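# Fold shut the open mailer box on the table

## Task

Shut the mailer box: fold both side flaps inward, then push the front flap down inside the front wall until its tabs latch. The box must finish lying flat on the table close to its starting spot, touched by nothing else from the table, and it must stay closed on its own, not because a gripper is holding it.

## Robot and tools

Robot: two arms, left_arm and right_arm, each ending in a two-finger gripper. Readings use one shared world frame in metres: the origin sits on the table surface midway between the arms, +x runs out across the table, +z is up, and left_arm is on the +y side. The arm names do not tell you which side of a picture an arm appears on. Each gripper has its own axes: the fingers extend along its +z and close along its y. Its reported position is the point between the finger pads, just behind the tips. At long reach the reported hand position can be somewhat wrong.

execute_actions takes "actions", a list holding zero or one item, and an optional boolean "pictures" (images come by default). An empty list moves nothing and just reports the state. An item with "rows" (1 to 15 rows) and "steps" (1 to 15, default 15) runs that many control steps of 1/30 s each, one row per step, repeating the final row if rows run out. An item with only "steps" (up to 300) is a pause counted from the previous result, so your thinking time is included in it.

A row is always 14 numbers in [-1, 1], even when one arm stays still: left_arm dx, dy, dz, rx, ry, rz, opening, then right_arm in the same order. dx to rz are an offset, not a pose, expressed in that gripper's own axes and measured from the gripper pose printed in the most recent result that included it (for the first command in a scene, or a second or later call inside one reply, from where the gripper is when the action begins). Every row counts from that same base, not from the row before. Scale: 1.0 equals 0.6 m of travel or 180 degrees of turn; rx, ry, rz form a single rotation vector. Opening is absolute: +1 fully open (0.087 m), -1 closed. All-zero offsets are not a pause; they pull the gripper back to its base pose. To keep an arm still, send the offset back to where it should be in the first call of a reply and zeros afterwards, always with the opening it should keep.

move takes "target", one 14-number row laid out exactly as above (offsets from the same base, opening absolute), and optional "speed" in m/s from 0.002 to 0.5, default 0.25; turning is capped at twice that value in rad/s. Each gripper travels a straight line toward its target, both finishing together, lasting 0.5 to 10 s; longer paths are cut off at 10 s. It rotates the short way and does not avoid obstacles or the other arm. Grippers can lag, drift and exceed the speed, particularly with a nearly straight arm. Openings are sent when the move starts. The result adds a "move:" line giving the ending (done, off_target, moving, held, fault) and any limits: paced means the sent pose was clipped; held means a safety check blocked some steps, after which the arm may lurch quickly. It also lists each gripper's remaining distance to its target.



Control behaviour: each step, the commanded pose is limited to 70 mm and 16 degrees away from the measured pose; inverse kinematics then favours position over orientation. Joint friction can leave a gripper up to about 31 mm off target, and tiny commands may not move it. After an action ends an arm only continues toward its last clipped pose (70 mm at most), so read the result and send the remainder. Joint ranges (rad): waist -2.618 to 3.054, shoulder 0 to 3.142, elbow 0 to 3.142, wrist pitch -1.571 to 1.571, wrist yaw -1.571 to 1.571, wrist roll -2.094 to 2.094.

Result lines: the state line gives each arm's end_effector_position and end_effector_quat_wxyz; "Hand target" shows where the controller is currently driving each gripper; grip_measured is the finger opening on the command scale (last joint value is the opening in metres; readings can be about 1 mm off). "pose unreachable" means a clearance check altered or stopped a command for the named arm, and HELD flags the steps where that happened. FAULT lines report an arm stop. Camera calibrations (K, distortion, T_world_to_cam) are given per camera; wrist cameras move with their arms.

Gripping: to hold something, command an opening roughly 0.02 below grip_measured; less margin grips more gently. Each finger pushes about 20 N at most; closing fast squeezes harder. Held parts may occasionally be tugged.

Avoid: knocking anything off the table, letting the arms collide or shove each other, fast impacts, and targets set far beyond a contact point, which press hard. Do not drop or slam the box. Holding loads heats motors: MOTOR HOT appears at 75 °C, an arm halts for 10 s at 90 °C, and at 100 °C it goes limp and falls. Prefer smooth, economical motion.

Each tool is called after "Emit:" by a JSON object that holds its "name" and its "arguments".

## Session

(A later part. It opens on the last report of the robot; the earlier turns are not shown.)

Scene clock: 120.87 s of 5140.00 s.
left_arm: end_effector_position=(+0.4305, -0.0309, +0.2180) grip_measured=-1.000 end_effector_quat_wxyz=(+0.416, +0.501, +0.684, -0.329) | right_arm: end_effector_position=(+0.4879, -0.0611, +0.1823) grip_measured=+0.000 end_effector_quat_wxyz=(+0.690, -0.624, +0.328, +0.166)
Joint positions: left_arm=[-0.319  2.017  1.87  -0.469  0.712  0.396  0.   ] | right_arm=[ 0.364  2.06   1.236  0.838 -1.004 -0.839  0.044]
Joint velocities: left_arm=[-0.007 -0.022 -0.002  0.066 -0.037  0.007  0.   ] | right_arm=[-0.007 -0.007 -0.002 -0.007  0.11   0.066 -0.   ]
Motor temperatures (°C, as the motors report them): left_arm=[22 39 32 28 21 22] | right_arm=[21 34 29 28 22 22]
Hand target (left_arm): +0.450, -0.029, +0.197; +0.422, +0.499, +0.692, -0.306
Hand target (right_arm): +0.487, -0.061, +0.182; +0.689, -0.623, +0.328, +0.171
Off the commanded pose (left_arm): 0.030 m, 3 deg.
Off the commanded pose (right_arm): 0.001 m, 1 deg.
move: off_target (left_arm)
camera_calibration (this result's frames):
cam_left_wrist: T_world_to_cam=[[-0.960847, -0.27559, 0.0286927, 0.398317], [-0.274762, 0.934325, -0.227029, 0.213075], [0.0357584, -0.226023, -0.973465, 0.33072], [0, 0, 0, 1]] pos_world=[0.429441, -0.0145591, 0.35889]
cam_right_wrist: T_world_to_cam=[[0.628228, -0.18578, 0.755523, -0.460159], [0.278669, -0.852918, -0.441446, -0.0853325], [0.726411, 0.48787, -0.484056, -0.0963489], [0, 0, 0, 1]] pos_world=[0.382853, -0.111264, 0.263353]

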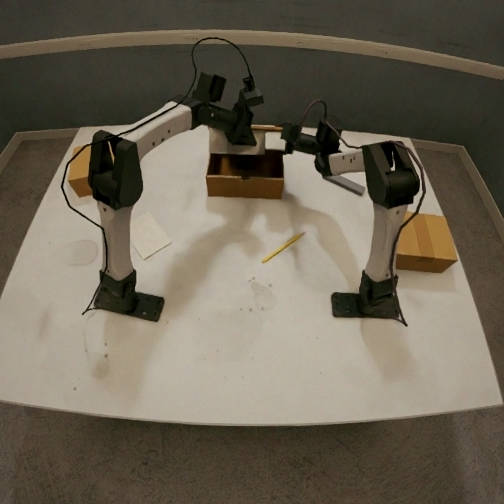

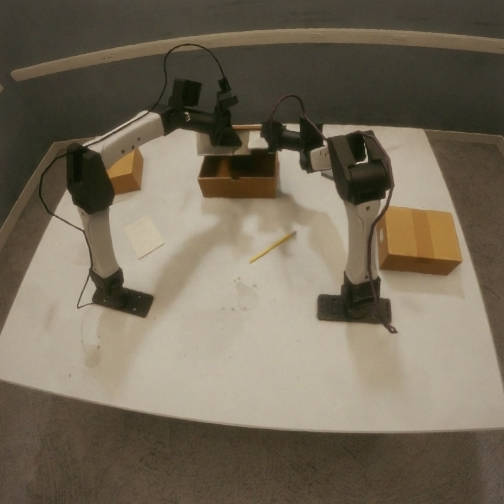

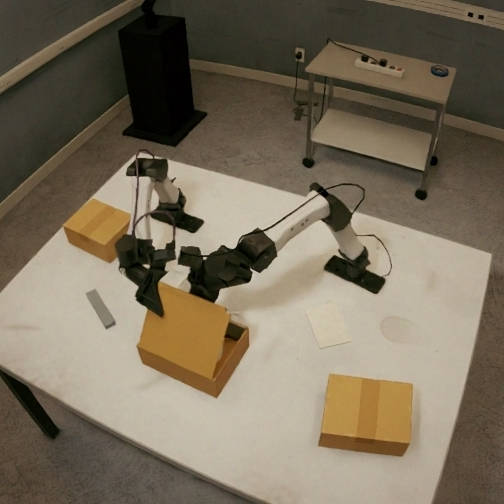

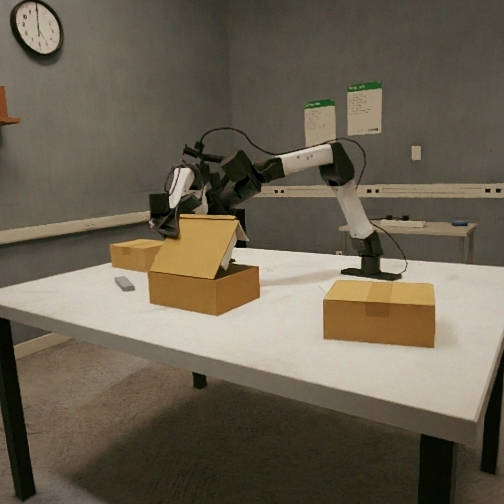

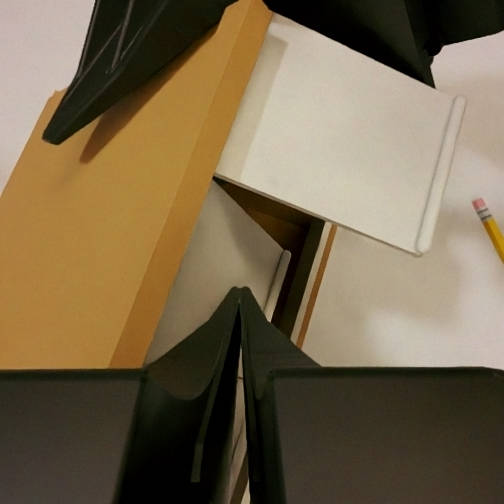

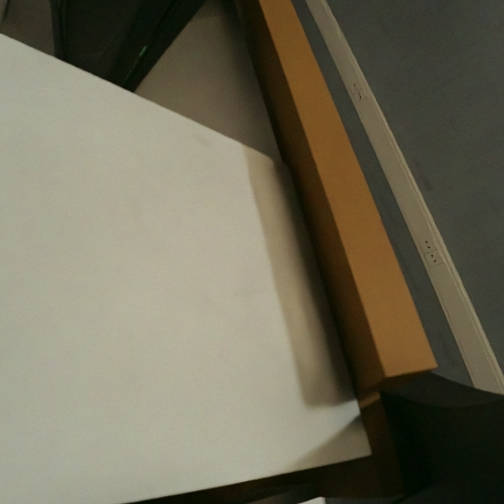

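Emit:
{"name": "move", "arguments": {"target": [-0.06,-0.098,-0.06,0,0,0,-1,0,0,-0.18,0,0,0,0], "speed": 0.15}}

Emit:
{"name": "move", "arguments": {"target": [0.148,0.098,-0.31,0,0,0,-1,0.05,0,0,0,0,0,-1]}}

Emit:
{"name": "move", "arguments": {"target": [0.267,0.19,0.237,0,0,0,-1,0,0,0,0,0,0,-1], "speed": 0.2}}

Scene clock: 128.10 s of 5140.00 s.
left_arm: end_effector_position=(+0.3788, -0.0335, +0.2868) grip_measured=-1.000 end_effector_quat_wxyz=(+0.441, +0.503, +0.667, -0.328) | right_arm: end_effector_position=(+0.4664, -0.1647, +0.1717) grip_measured=+0.000 end_effector_quat_wxyz=(+0.685, -0.622, +0.339, +0.170)
Joint positions: left_arm=[-0.384  1.828  1.839 -0.538  0.662  0.349  0.   ] | right_arm=[ 0.127  1.943  1.023  0.912 -1.233 -0.836  0.044]
Joint velocities: left_arm=[-0.007  0.007  0.007 -0.022  0.022  0.022  0.   ] | right_arm=[-0.022 -0.012 -0.002 -0.007 -0.095  0.022  0.001]
Motor temperatures (°C, as the motors report them): left_arm=[22 38 32 29 21 22] | right_arm=[21 35 29 28 22 22]
Hand target (left_arm): +0.372, -0.032, +0.270; +0.416, +0.500, +0.684, -0.329
Hand target (right_arm): +0.460, -0.165, +0.181; +0.690, -0.623, +0.328, +0.166
Off the commanded pose (left_arm): 0.020 m, 3 deg.
Off the commanded pose (right_arm): 0.011 m, 1 deg.
After step 90, 2.97 s passed at rest.
move: off_target (left_arm, right_arm)
camera_calibration (this result's frames):
cam_left_wrist: T_world_to_cam=[[-0.961994, -0.272856, -0.0108643, 0.357822], [-0.259775, 0.926688, -0.2716, 0.223781], [0.0841756, -0.258455, -0.962349, 0.37636], [0, 0, 0, 1]] pos_world=[0.370675, -0.0124695, 0.426856]
cam_right_wrist: T_world_to_cam=[[0.644884, -0.188009, 0.740795, -0.463534], [0.260724, -0.857011, -0.444471, -0.164187], [0.718435, 0.479775, -0.503654, -0.0295528], [0, 0, 0, 1]] pos_world=[0.362965, -0.21368, 0.255523]

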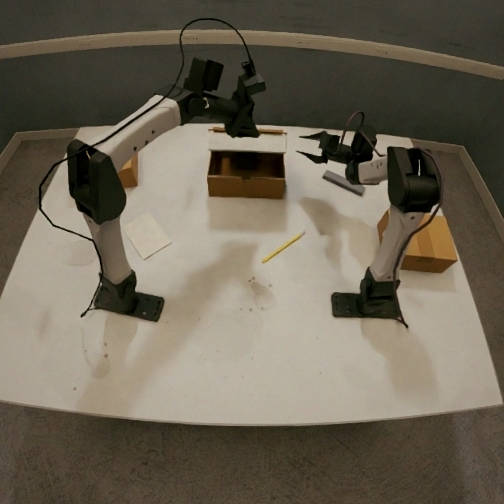

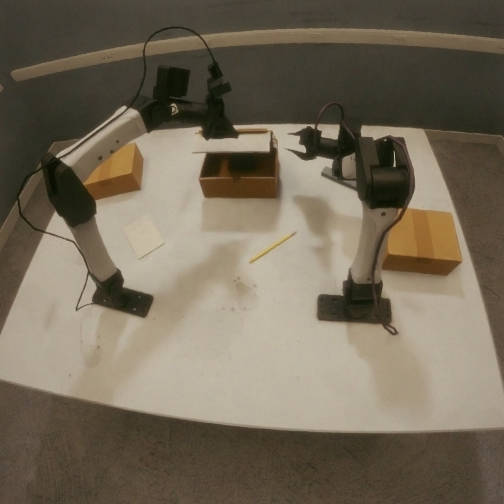

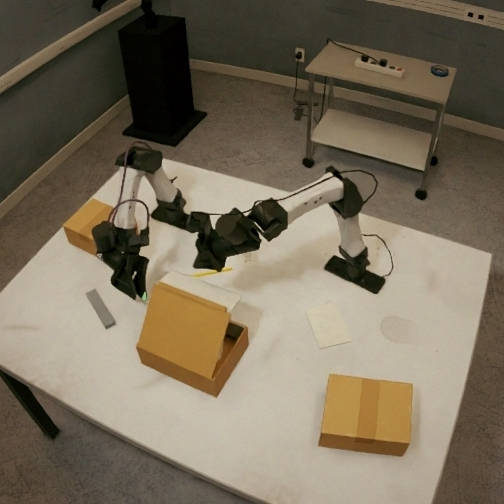

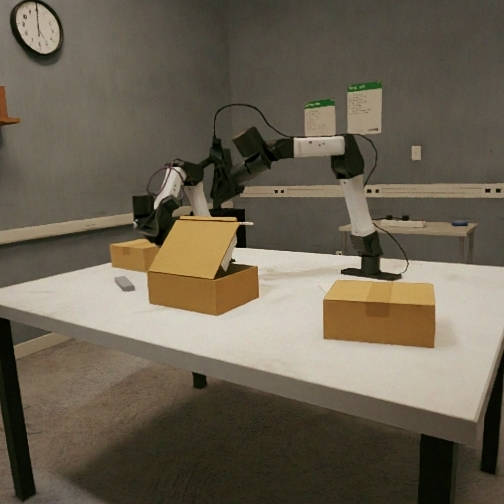

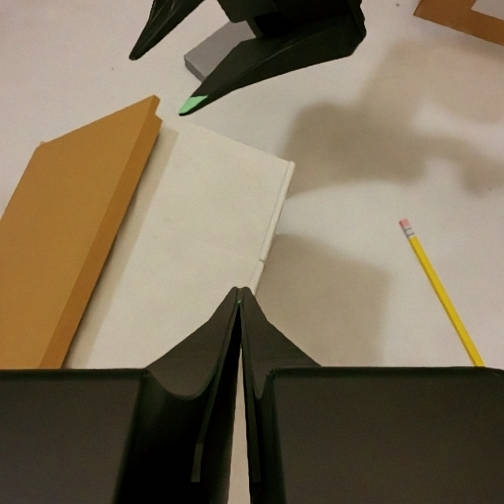

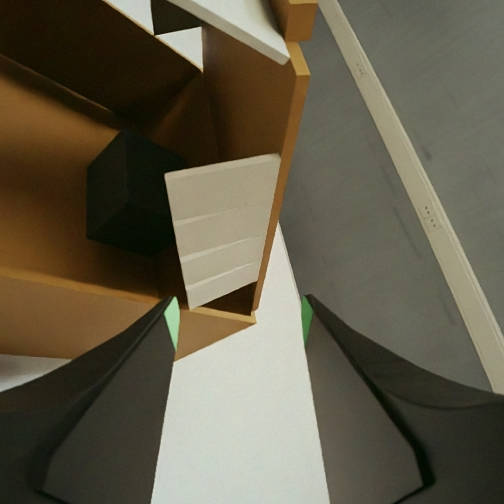

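Scene clock: 129.80 s of 5140.00 s.
left_arm: end_effector_position=(+0.3752, +0.1806, +0.2838) grip_measured=-1.000 end_effector_quat_wxyz=(+0.450, +0.506, +0.665, -0.314) | right_arm: end_effector_position=(+0.4806, -0.1677, +0.1452) grip_measured=-0.985 end_effector_quat_wxyz=(+0.678, -0.619, +0.353, +0.182)
Joint positions: left_arm=[ 0.184  1.672  1.741 -1.048  1.072  0.959  0.   ] | right_arm=[ 0.117  2.04   1.07   0.923 -1.243 -0.836  0.001]
Joint velocities: left_arm=[ 0.002  0.007  0.007 -0.051  0.007  0.022  0.   ] | right_arm=[-0.007 -0.007 -0.017 -0.051 -0.066  0.007 -0.   ]
Motor temperatures (°C, as the motors report them): left_arm=[22 38 32 29 21 22] | right_arm=[21 35 29 28 22 22]
Hand target (left_arm): +0.375, +0.180, +0.280; +0.441, +0.505, +0.668, -0.322
Hand target (right_arm): +0.487, -0.170, +0.152; +0.685, -0.622, +0.339, +0.170
Off the commanded pose (left_arm): 0.005 m, 2 deg.
Off the commanded pose (right_arm): 0.010 m, 2 deg.
move: done
camera_calibration (this result's frames):
cam_left_wrist: T_world_to_cam=[[-0.958103, -0.283088, -0.0435876, 0.422466], [-0.261495, 0.926621, -0.270174, 0.0239438], [0.116872, -0.247457, -0.961824, 0.414654], [0, 0, 0, 1]] pos_world=[0.362566, 0.200017, 0.423707]
cam_right_wrist: T_world_to_cam=[[0.673972, -0.185985, 0.714962, -0.463492], [0.242806, -0.858259, -0.452146, -0.172691], [0.697715, 0.478331, -0.533285, -0.0376449], [0, 0, 0, 1]] pos_world=[0.380576, -0.216409, 0.233222]

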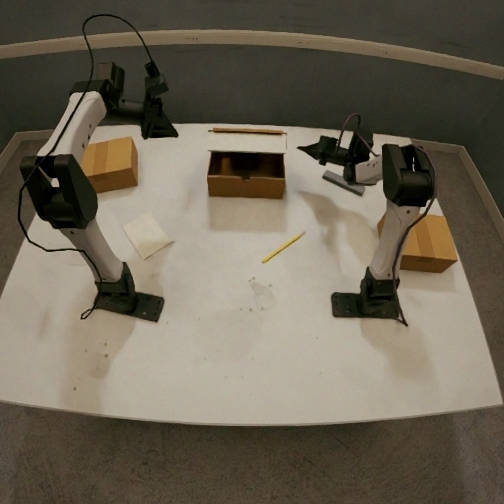

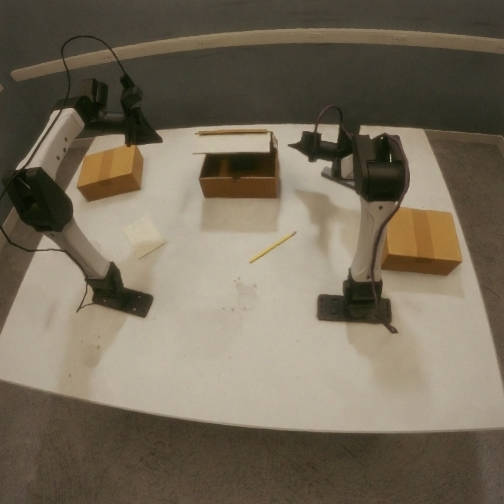

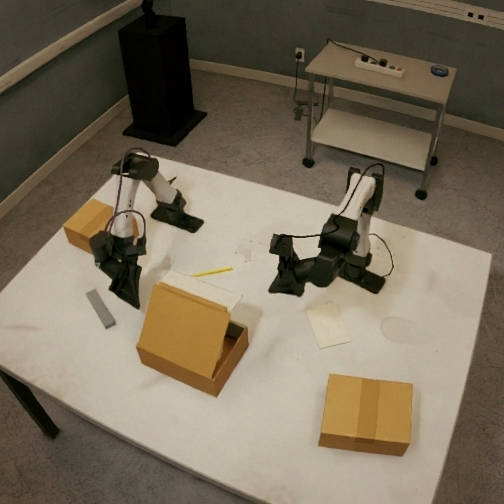

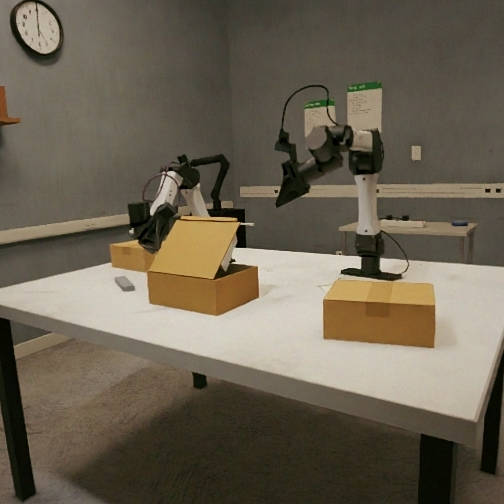

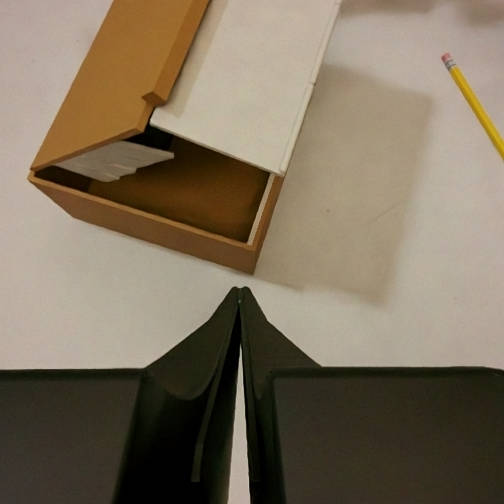

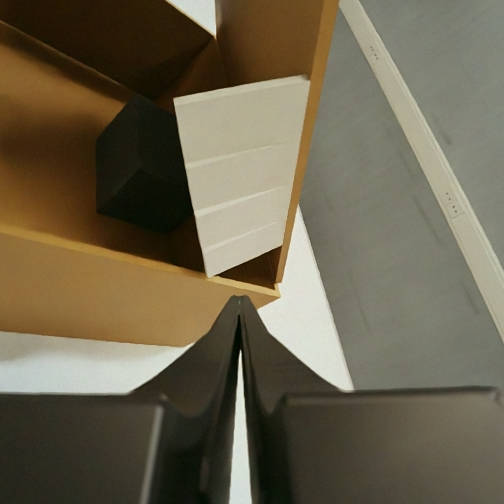

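Scene clock: 131.63 s of 5140.00 s.
left_arm: end_effector_position=(+0.5038, +0.1585, +0.0801) grip_measured=-1.000 end_effector_quat_wxyz=(+0.447, +0.502, +0.668, -0.319) | right_arm: end_effector_position=(+0.4806, -0.1677, +0.1452) grip_measured=-0.985 end_effector_quat_wxyz=(+0.678, -0.619, +0.353, +0.182)
Joint positions: left_arm=[ 0.132  2.194  1.625 -0.341  1.044  0.864  0.   ] | right_arm=[ 0.117  2.04   1.07   0.923 -1.243 -0.836  0.001]
Joint velocities: left_arm=[ 0.007  0.002  0.002  0.066 -0.022 -0.051  0.   ] | right_arm=[ 0.007 -0.002 -0.007 -0.051  0.022  0.007 -0.   ]
Motor temperatures (°C, as the motors report them): left_arm=[22 38 32 29 21 22] | right_arm=[21 35 29 28 22 22]
Hand target (left_arm): +0.508, +0.154, +0.081; +0.450, +0.506, +0.665, -0.315
Hand target (right_arm): +0.481, -0.168, +0.145; +0.678, -0.619, +0.353, +0.182
Off the commanded pose (left_arm): 0.011 m, 1 deg.
Off the commanded pose (right_arm): 0.000 m, 0 deg.
move: off_target (left_arm)
camera_calibration (this result's frames):
cam_left_wrist: T_world_to_cam=[[-0.957935, -0.28554, -0.0287812, 0.529652], [-0.267543, 0.924816, -0.270438, 0.0263935], [0.103838, -0.251362, -0.962307, 0.205503], [0, 0, 0, 1]] pos_world=[0.493094, 0.178483, 0.220139]
cam_right_wrist: T_world_to_cam=[[0.673972, -0.185985, 0.714962, -0.463492], [0.242806, -0.858259, -0.452146, -0.172691], [0.697715, 0.478331, -0.533285, -0.0376449], [0, 0, 0, 1]] pos_world=[0.380576, -0.216409, 0.233222]

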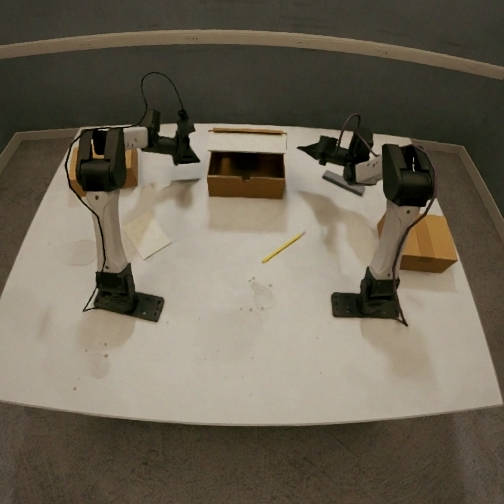

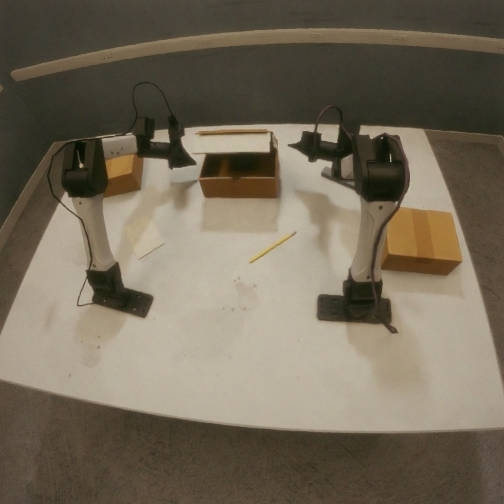

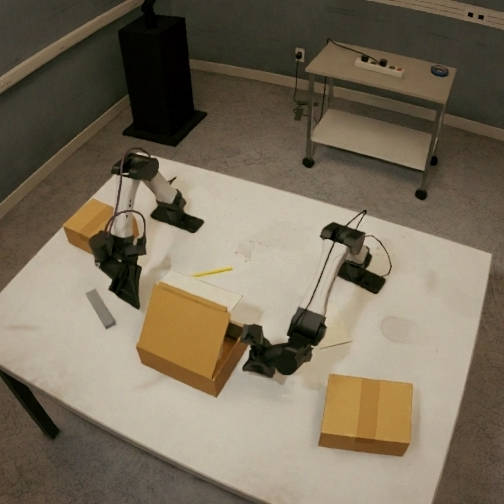

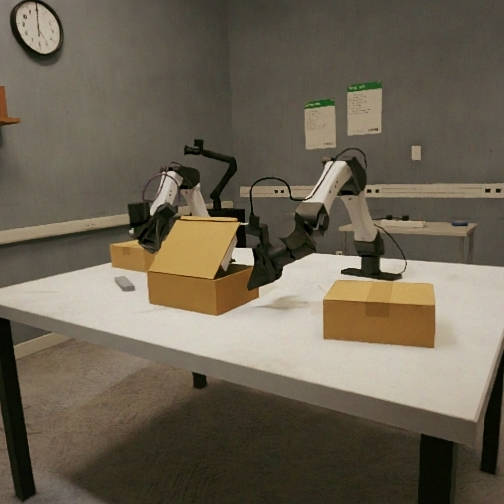

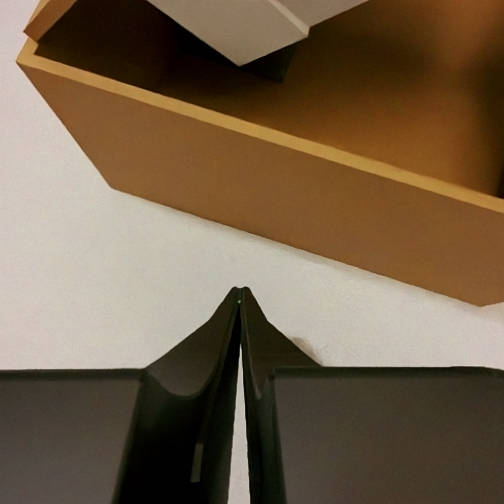

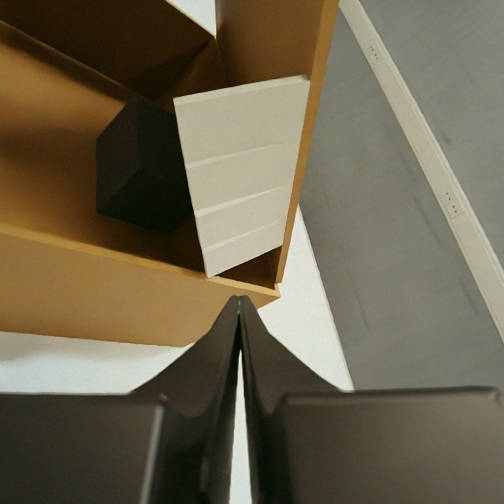

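Emit:
{"name": "move", "arguments": {"target": [0.05,0,0,0,0,0,-1,-0.04,0.038,0.2,0,0,0,-1], "speed": 0.06}}

Emit:
{"name": "move", "arguments": {"target": [0,0,-0.05,0,0,0,-1,0,0,-0.12,0,0,0,-1], "speed": 0.1}}

Scene clock: 136.50 s of 5140.00 s.
left_arm: end_effector_position=(+0.5043, +0.1652, +0.0696) grip_measured=-1.000 end_effector_quat_wxyz=(+0.456, +0.509, +0.660, -0.313) | right_arm: end_effector_position=(+0.4780, -0.0516, +0.1461) grip_measured=-0.985 end_effector_quat_wxyz=(+0.680, -0.620, +0.350, +0.176)
Joint positions: left_arm=[ 0.147  2.203  1.591 -0.299  1.056  0.899  0.   ] | right_arm=[ 0.396  2.105  1.171  0.91  -0.96  -0.824  0.001]
Joint velocities: left_arm=[ 0.002 -0.007 -0.022 -0.037 -0.022 -0.037  0.   ] | right_arm=[-0.012 -0.012 -0.007 -0.007 -0.007 -0.007  0.   ]
Motor temperatures (°C, as the motors report them): left_arm=[22 39 32 29 21 22] | right_arm=[21 35 29 28 22 22]
Hand target (left_arm): +0.500, +0.170, +0.053; +0.447, +0.503, +0.668, -0.319
Hand target (right_arm): +0.480, -0.044, +0.144; +0.677, -0.620, +0.353, +0.181
Off the commanded pose (left_arm): 0.018 m, 2 deg.
Off the commanded pose (right_arm): 0.009 m, 1 deg.
move: off_target (left_arm)
camera_calibration (this result's frames):
cam_left_wrist: T_world_to_cam=[[-0.958446, -0.279612, -0.0565633, 0.53293], [-0.253913, 0.926521, -0.277645, 0.0107496], [0.13004, -0.251745, -0.959017, 0.183704], [0, 0, 0, 1]] pos_world=[0.489625, 0.1853, 0.209305]
cam_right_wrist: T_world_to_cam=[[0.663731, -0.186841, 0.724259, -0.43728], [0.245477, -0.860252, -0.446887, -0.074211], [0.706542, 0.474402, -0.525111, -0.0965281], [0, 0, 0, 1]] pos_world=[0.376655, -0.0997491, 0.232852]

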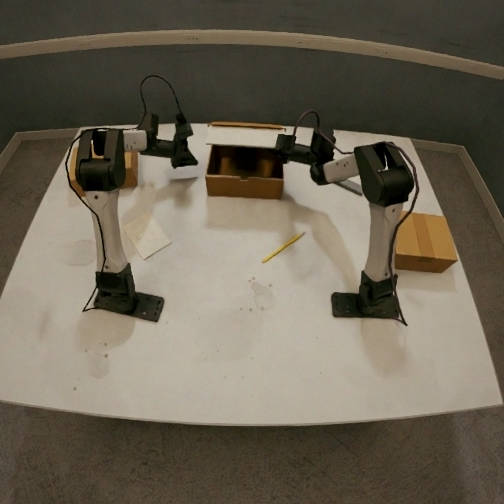

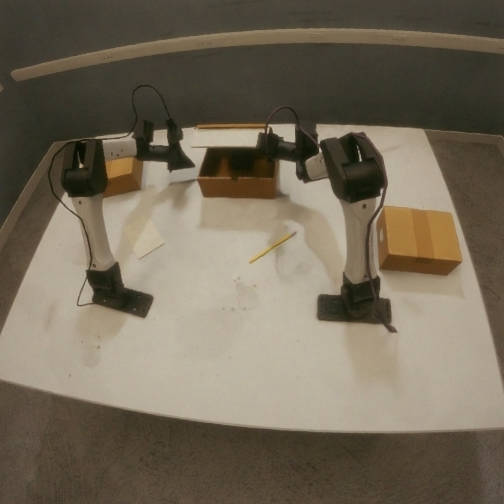

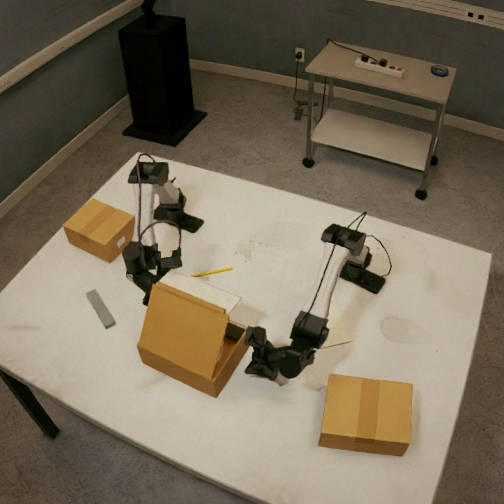

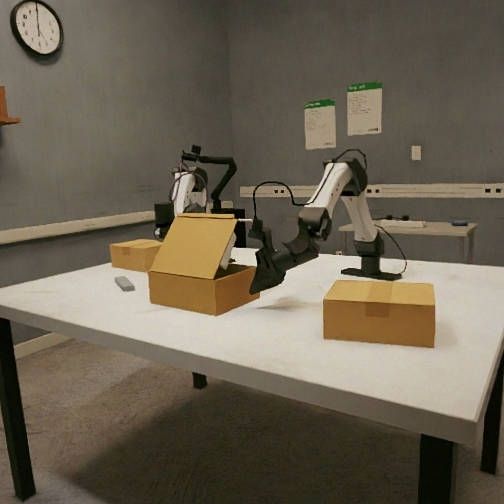

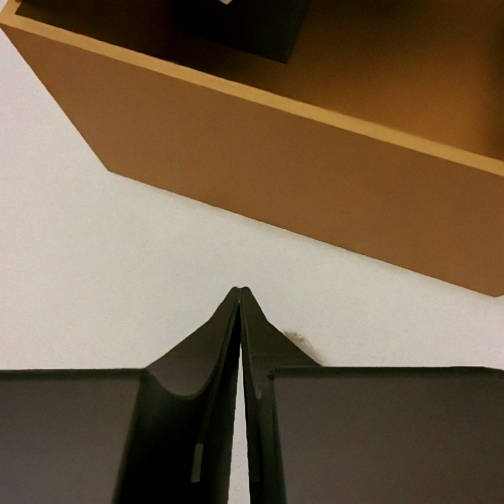

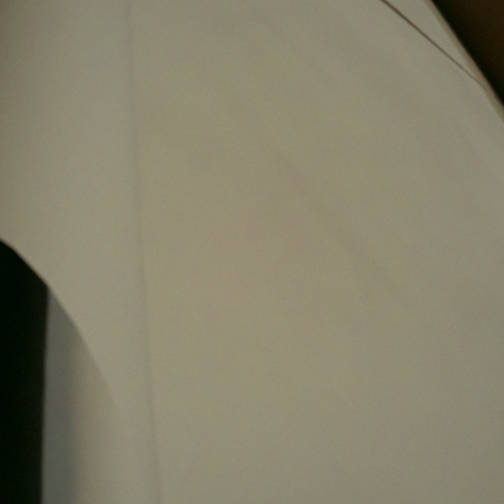

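Scene clock: 137.63 s of 5140.00 s.
left_arm: end_effector_position=(+0.4964, +0.1880, +0.0781) grip_measured=-1.000 end_effector_quat_wxyz=(+0.457, +0.511, +0.658, -0.311) | right_arm: end_effector_position=(+0.4633, -0.1190, +0.1354) grip_measured=-0.985 end_effector_quat_wxyz=(+0.671, -0.617, +0.366, +0.185)
Joint positions: left_arm=[ 0.197  2.174  1.591 -0.402  1.086  0.989  0.   ] | right_arm=[ 0.247  2.022  1.012  0.945 -1.101 -0.824  0.001]
Joint velocities: left_arm=[-0.017 -0.012 -0.017  0.022 -0.022 -0.022  0.   ] | right_arm=[-0.002 -0.007 -0.007  0.022 -0.066  0.022  0.001]
Motor temperatures (°C, as the motors report them): left_arm=[22 39 32 29 21 22] | right_arm=[21 35 29 28 22 22]
Hand target (left_arm): +0.496, +0.192, +0.082; +0.456, +0.509, +0.660, -0.312
Hand target (right_arm): +0.459, -0.121, +0.147; +0.680, -0.620, +0.350, +0.176
Off the commanded pose (left_arm): 0.005 m, 0 deg.
Off the commanded pose (right_arm): 0.013 m, 2 deg.
move: off_target (right_arm)
camera_calibration (this result's frames):
cam_left_wrist: T_world_to_cam=[[-0.958641, -0.27761, -0.0627643, 0.532479], [-0.250322, 0.927319, -0.27824, -0.011861], [0.135445, -0.251021, -0.958459, 0.195676], [0, 0, 0, 1]] pos_world=[0.480984, 0.207939, 0.217668]
cam_right_wrist: T_world_to_cam=[[0.691439, -0.188297, 0.697464, -0.441759], [0.220735, -0.864203, -0.452139, -0.121677], [0.687887, 0.466581, -0.55598, -0.0478853], [0, 0, 0, 1]] pos_world=[0.365247, -0.165993, 0.226473]

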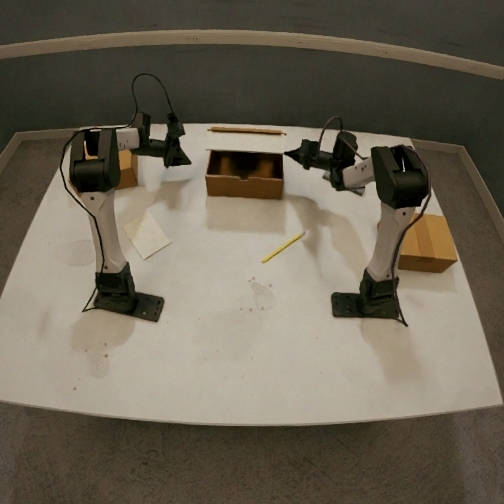

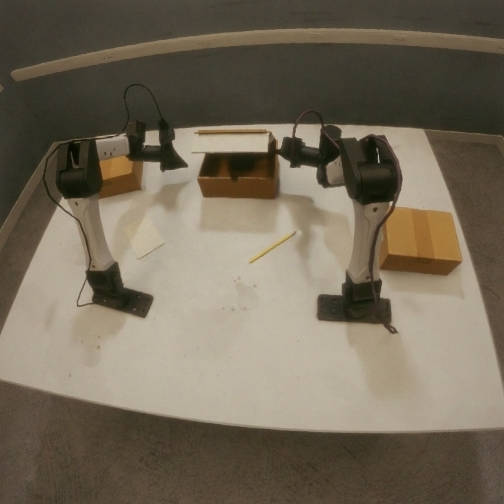

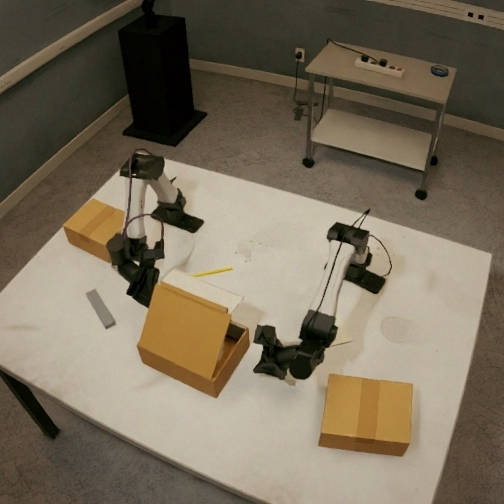

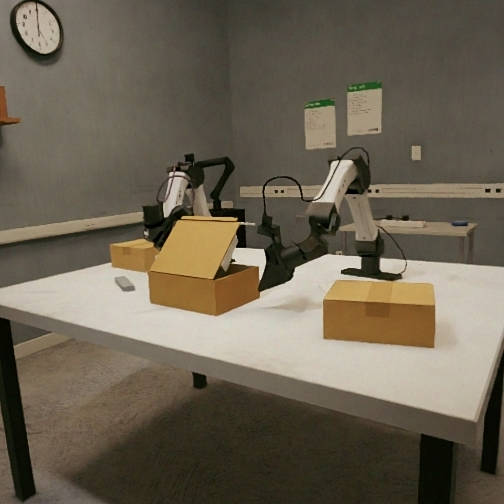

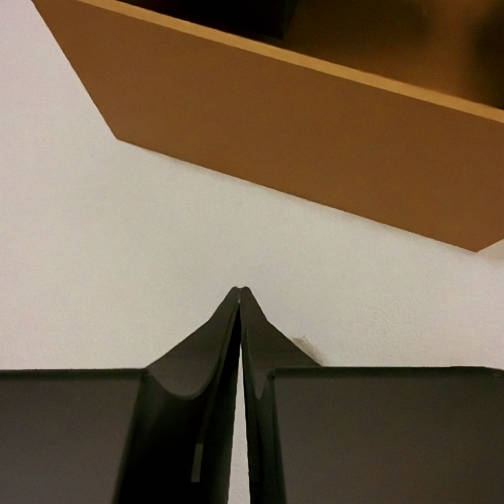

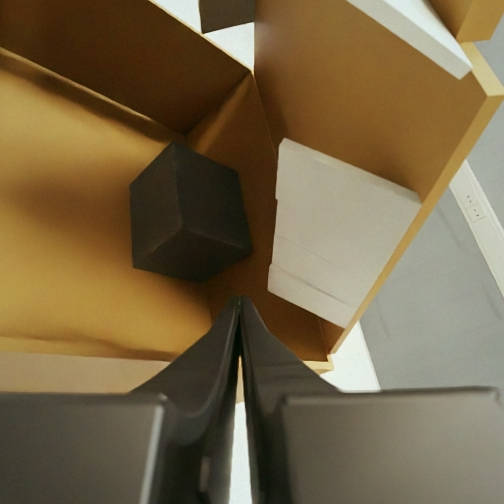

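Emit:
{"name": "move", "arguments": {"target": [-0.325,-0.193,-0.207,-0.359,0.046,-0.196,1,0.028,-0.067,-0.017,0,0,0,0], "speed": 0.2}}

Emit:
{"name": "move", "arguments": {"target": [0,-0.33,0,0,0,0,1,0,0,0.06,0,0,0,0], "speed": 0.15}}

Scene clock: 156.33 s of 5140.00 s.
left_arm: end_effector_position=(+0.3671, +0.1885, +0.3074) grip_measured=+0.979 end_effector_quat_wxyz=(+0.503, -0.001, +0.864, -0.006) | right_arm: end_effector_position=(+0.4941, -0.1367, +0.1514) grip_measured=+0.000 end_effector_quat_wxyz=(+0.671, -0.615, +0.368, +0.187)
Joint positions: left_arm=[-0.313  1.376  1.533 -0.725 -0.405 -0.26   0.087] | right_arm=[ 0.191  2.061  1.161  0.829 -1.157 -0.824  0.044]
Joint velocities: left_arm=[-0.002 -0.032  0.007 -0.081 -0.022  0.007 -0.001] | right_arm=[ 0.002  0.007 -0.002  0.051  0.081  0.022 -0.001]
Motor temperatures (°C, as the motors report them): left_arm=[22 42 33 28 21 22] | right_arm=[21 36 29 29 22 22]
Hand target (left_arm): +0.365, +0.187, +0.303; +0.492, +0.002, +0.871, -0.001
Hand target (right_arm): +0.500, -0.139, +0.151; +0.672, -0.617, +0.366, +0.185
Off the commanded pose (left_arm): 0.010 m, 1 deg.
Off the commanded pose (right_arm): 0.006 m, 0 deg.
After step 90, 11.77 s passed at rest.
move: done
camera_calibration (this result's frames):
cam_left_wrist: T_world_to_cam=[[-0.0114028, -0.999907, 0.00752582, 0.189867], [-0.986278, 0.0100071, -0.164787, 0.427326], [0.164696, -0.00930159, -0.9863, 0.38536], [0, 0, 0, 1]] pos_world=[0.36016, 0.189158, 0.44907]
cam_right_wrist: T_world_to_cam=[[0.695197, -0.190671, 0.69307, -0.479042], [0.217775, -0.862996, -0.455864, -0.134279], [0.685037, 0.467849, -0.558428, -0.0499585], [0, 0, 0, 1]] pos_world=[0.396495, -0.183849, 0.242899]

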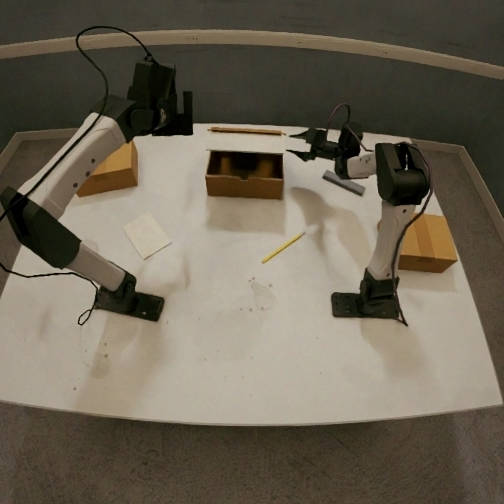

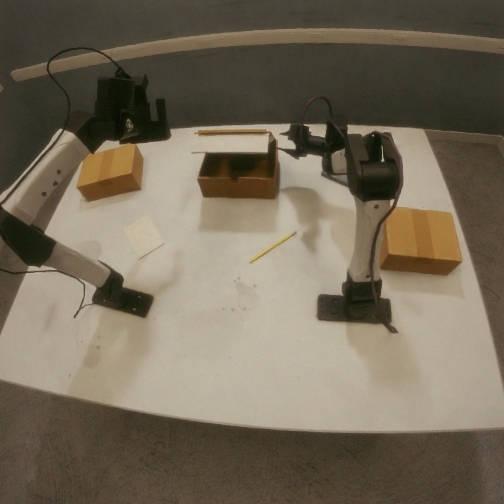

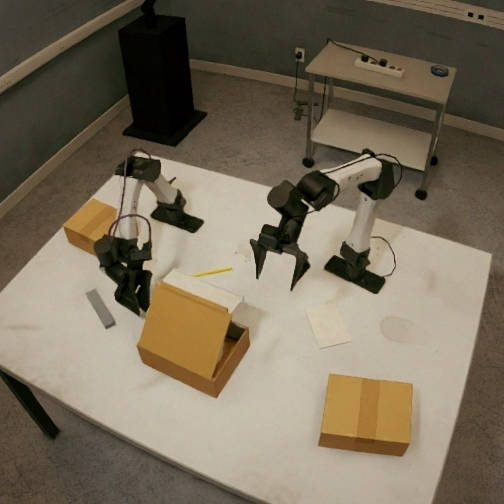

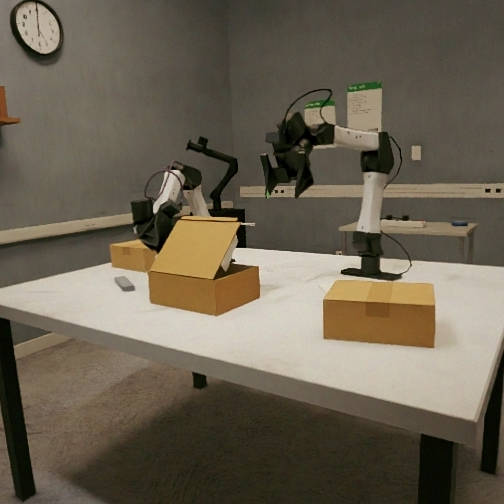

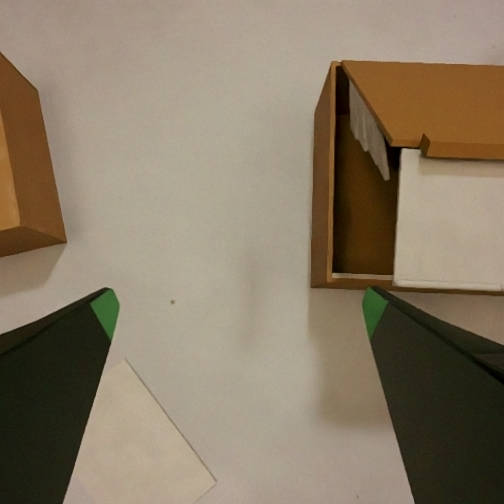

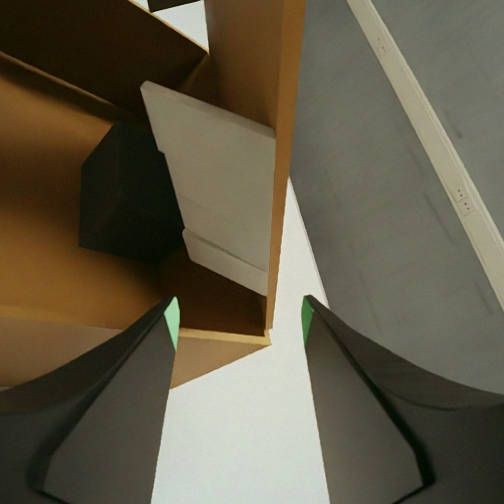

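Scene clock: 158.37 s of 5140.00 s.
left_arm: end_effector_position=(+0.3707, -0.0073, +0.3167) grip_measured=+0.979 end_effector_quat_wxyz=(+0.507, -0.009, +0.862, -0.021) | right_arm: end_effector_position=(+0.4996, -0.1062, +0.1510) grip_measured=+0.000 end_effector_quat_wxyz=(+0.672, -0.617, +0.365, +0.184)
Joint positions: left_arm=[-0.757  1.965  2.268 -1.029 -0.75  -0.595  0.087] | right_arm=[ 0.26   2.097  1.212  0.824 -1.09  -0.823  0.044]
Joint velocities: left_arm=[-0.007 -0.002 -0.017 -0.081  0.022  0.081  0.   ] | right_arm=[-0.002 -0.007 -0.012  0.007 -0.022  0.007  0.   ]
Motor temperatures (°C, as the motors report them): left_arm=[22 41 33 28 21 22] | right_arm=[21 36 29 29 22 22]
Hand target (left_arm): +0.370, -0.008, +0.309; +0.498, -0.004, +0.867, -0.010
Hand target (right_arm): +0.504, -0.102, +0.150; +0.671, -0.616, +0.368, +0.187
Off the commanded pose (left_arm): 0.008 m, 2 deg.
Off the commanded pose (right_arm): 0.006 m, 1 deg.
move: done
camera_calibration (this result's frames):
cam_left_wrist: T_world_to_cam=[[-0.0131403, -0.999124, 0.0397277, -0.0154836], [-0.984787, 0.00604647, -0.173662, 0.436553], [0.17327, -0.0414053, -0.984004, 0.387973], [0, 0, 0, 1]] pos_world=[0.362484, -0.00204548, 0.458195]
cam_right_wrist: T_world_to_cam=[[0.688596, -0.188267, 0.700279, -0.474337], [0.223315, -0.863719, -0.451796, -0.112776], [0.689903, 0.467488, -0.55271, -0.0714929], [0, 0, 0, 1]] pos_world=[0.401134, -0.153287, 0.241702]

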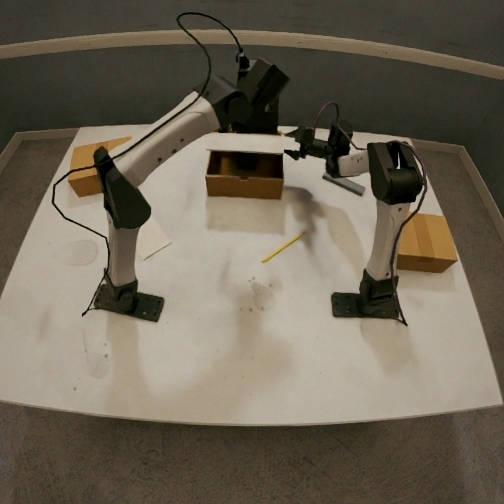

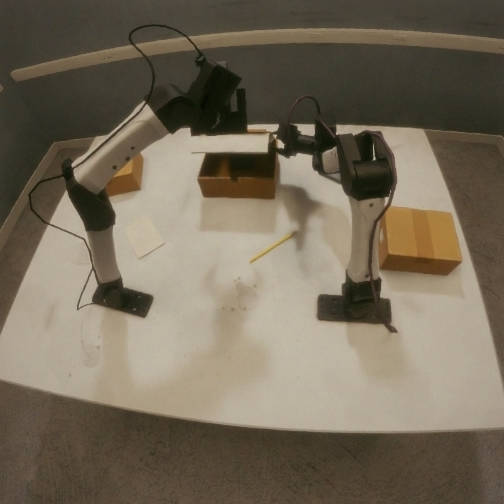

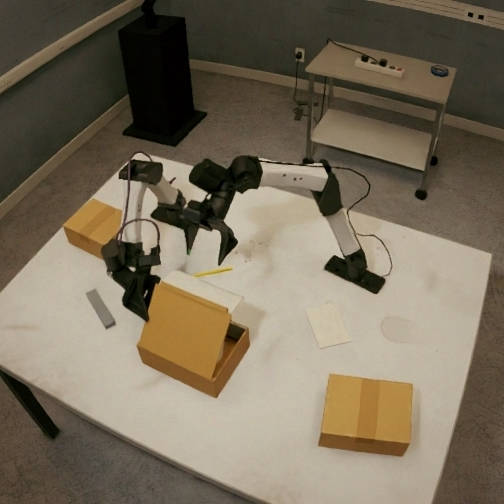

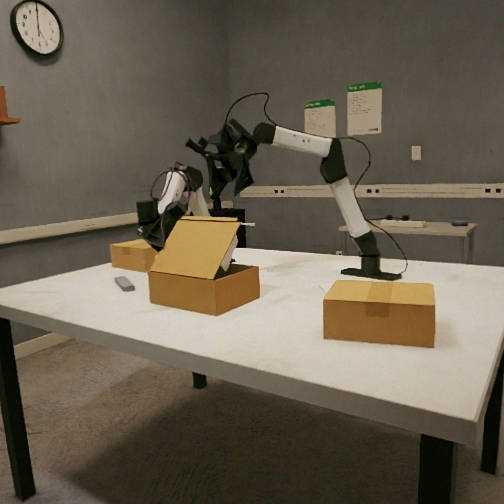

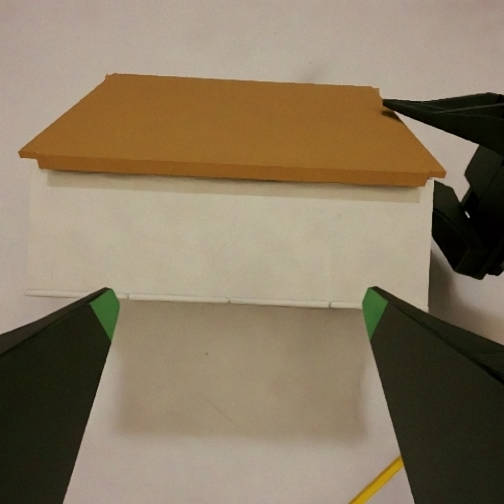

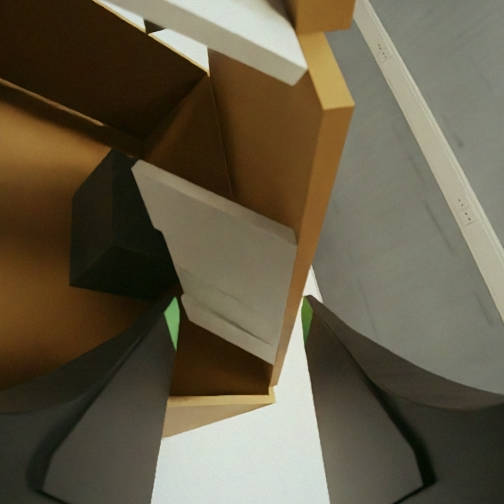

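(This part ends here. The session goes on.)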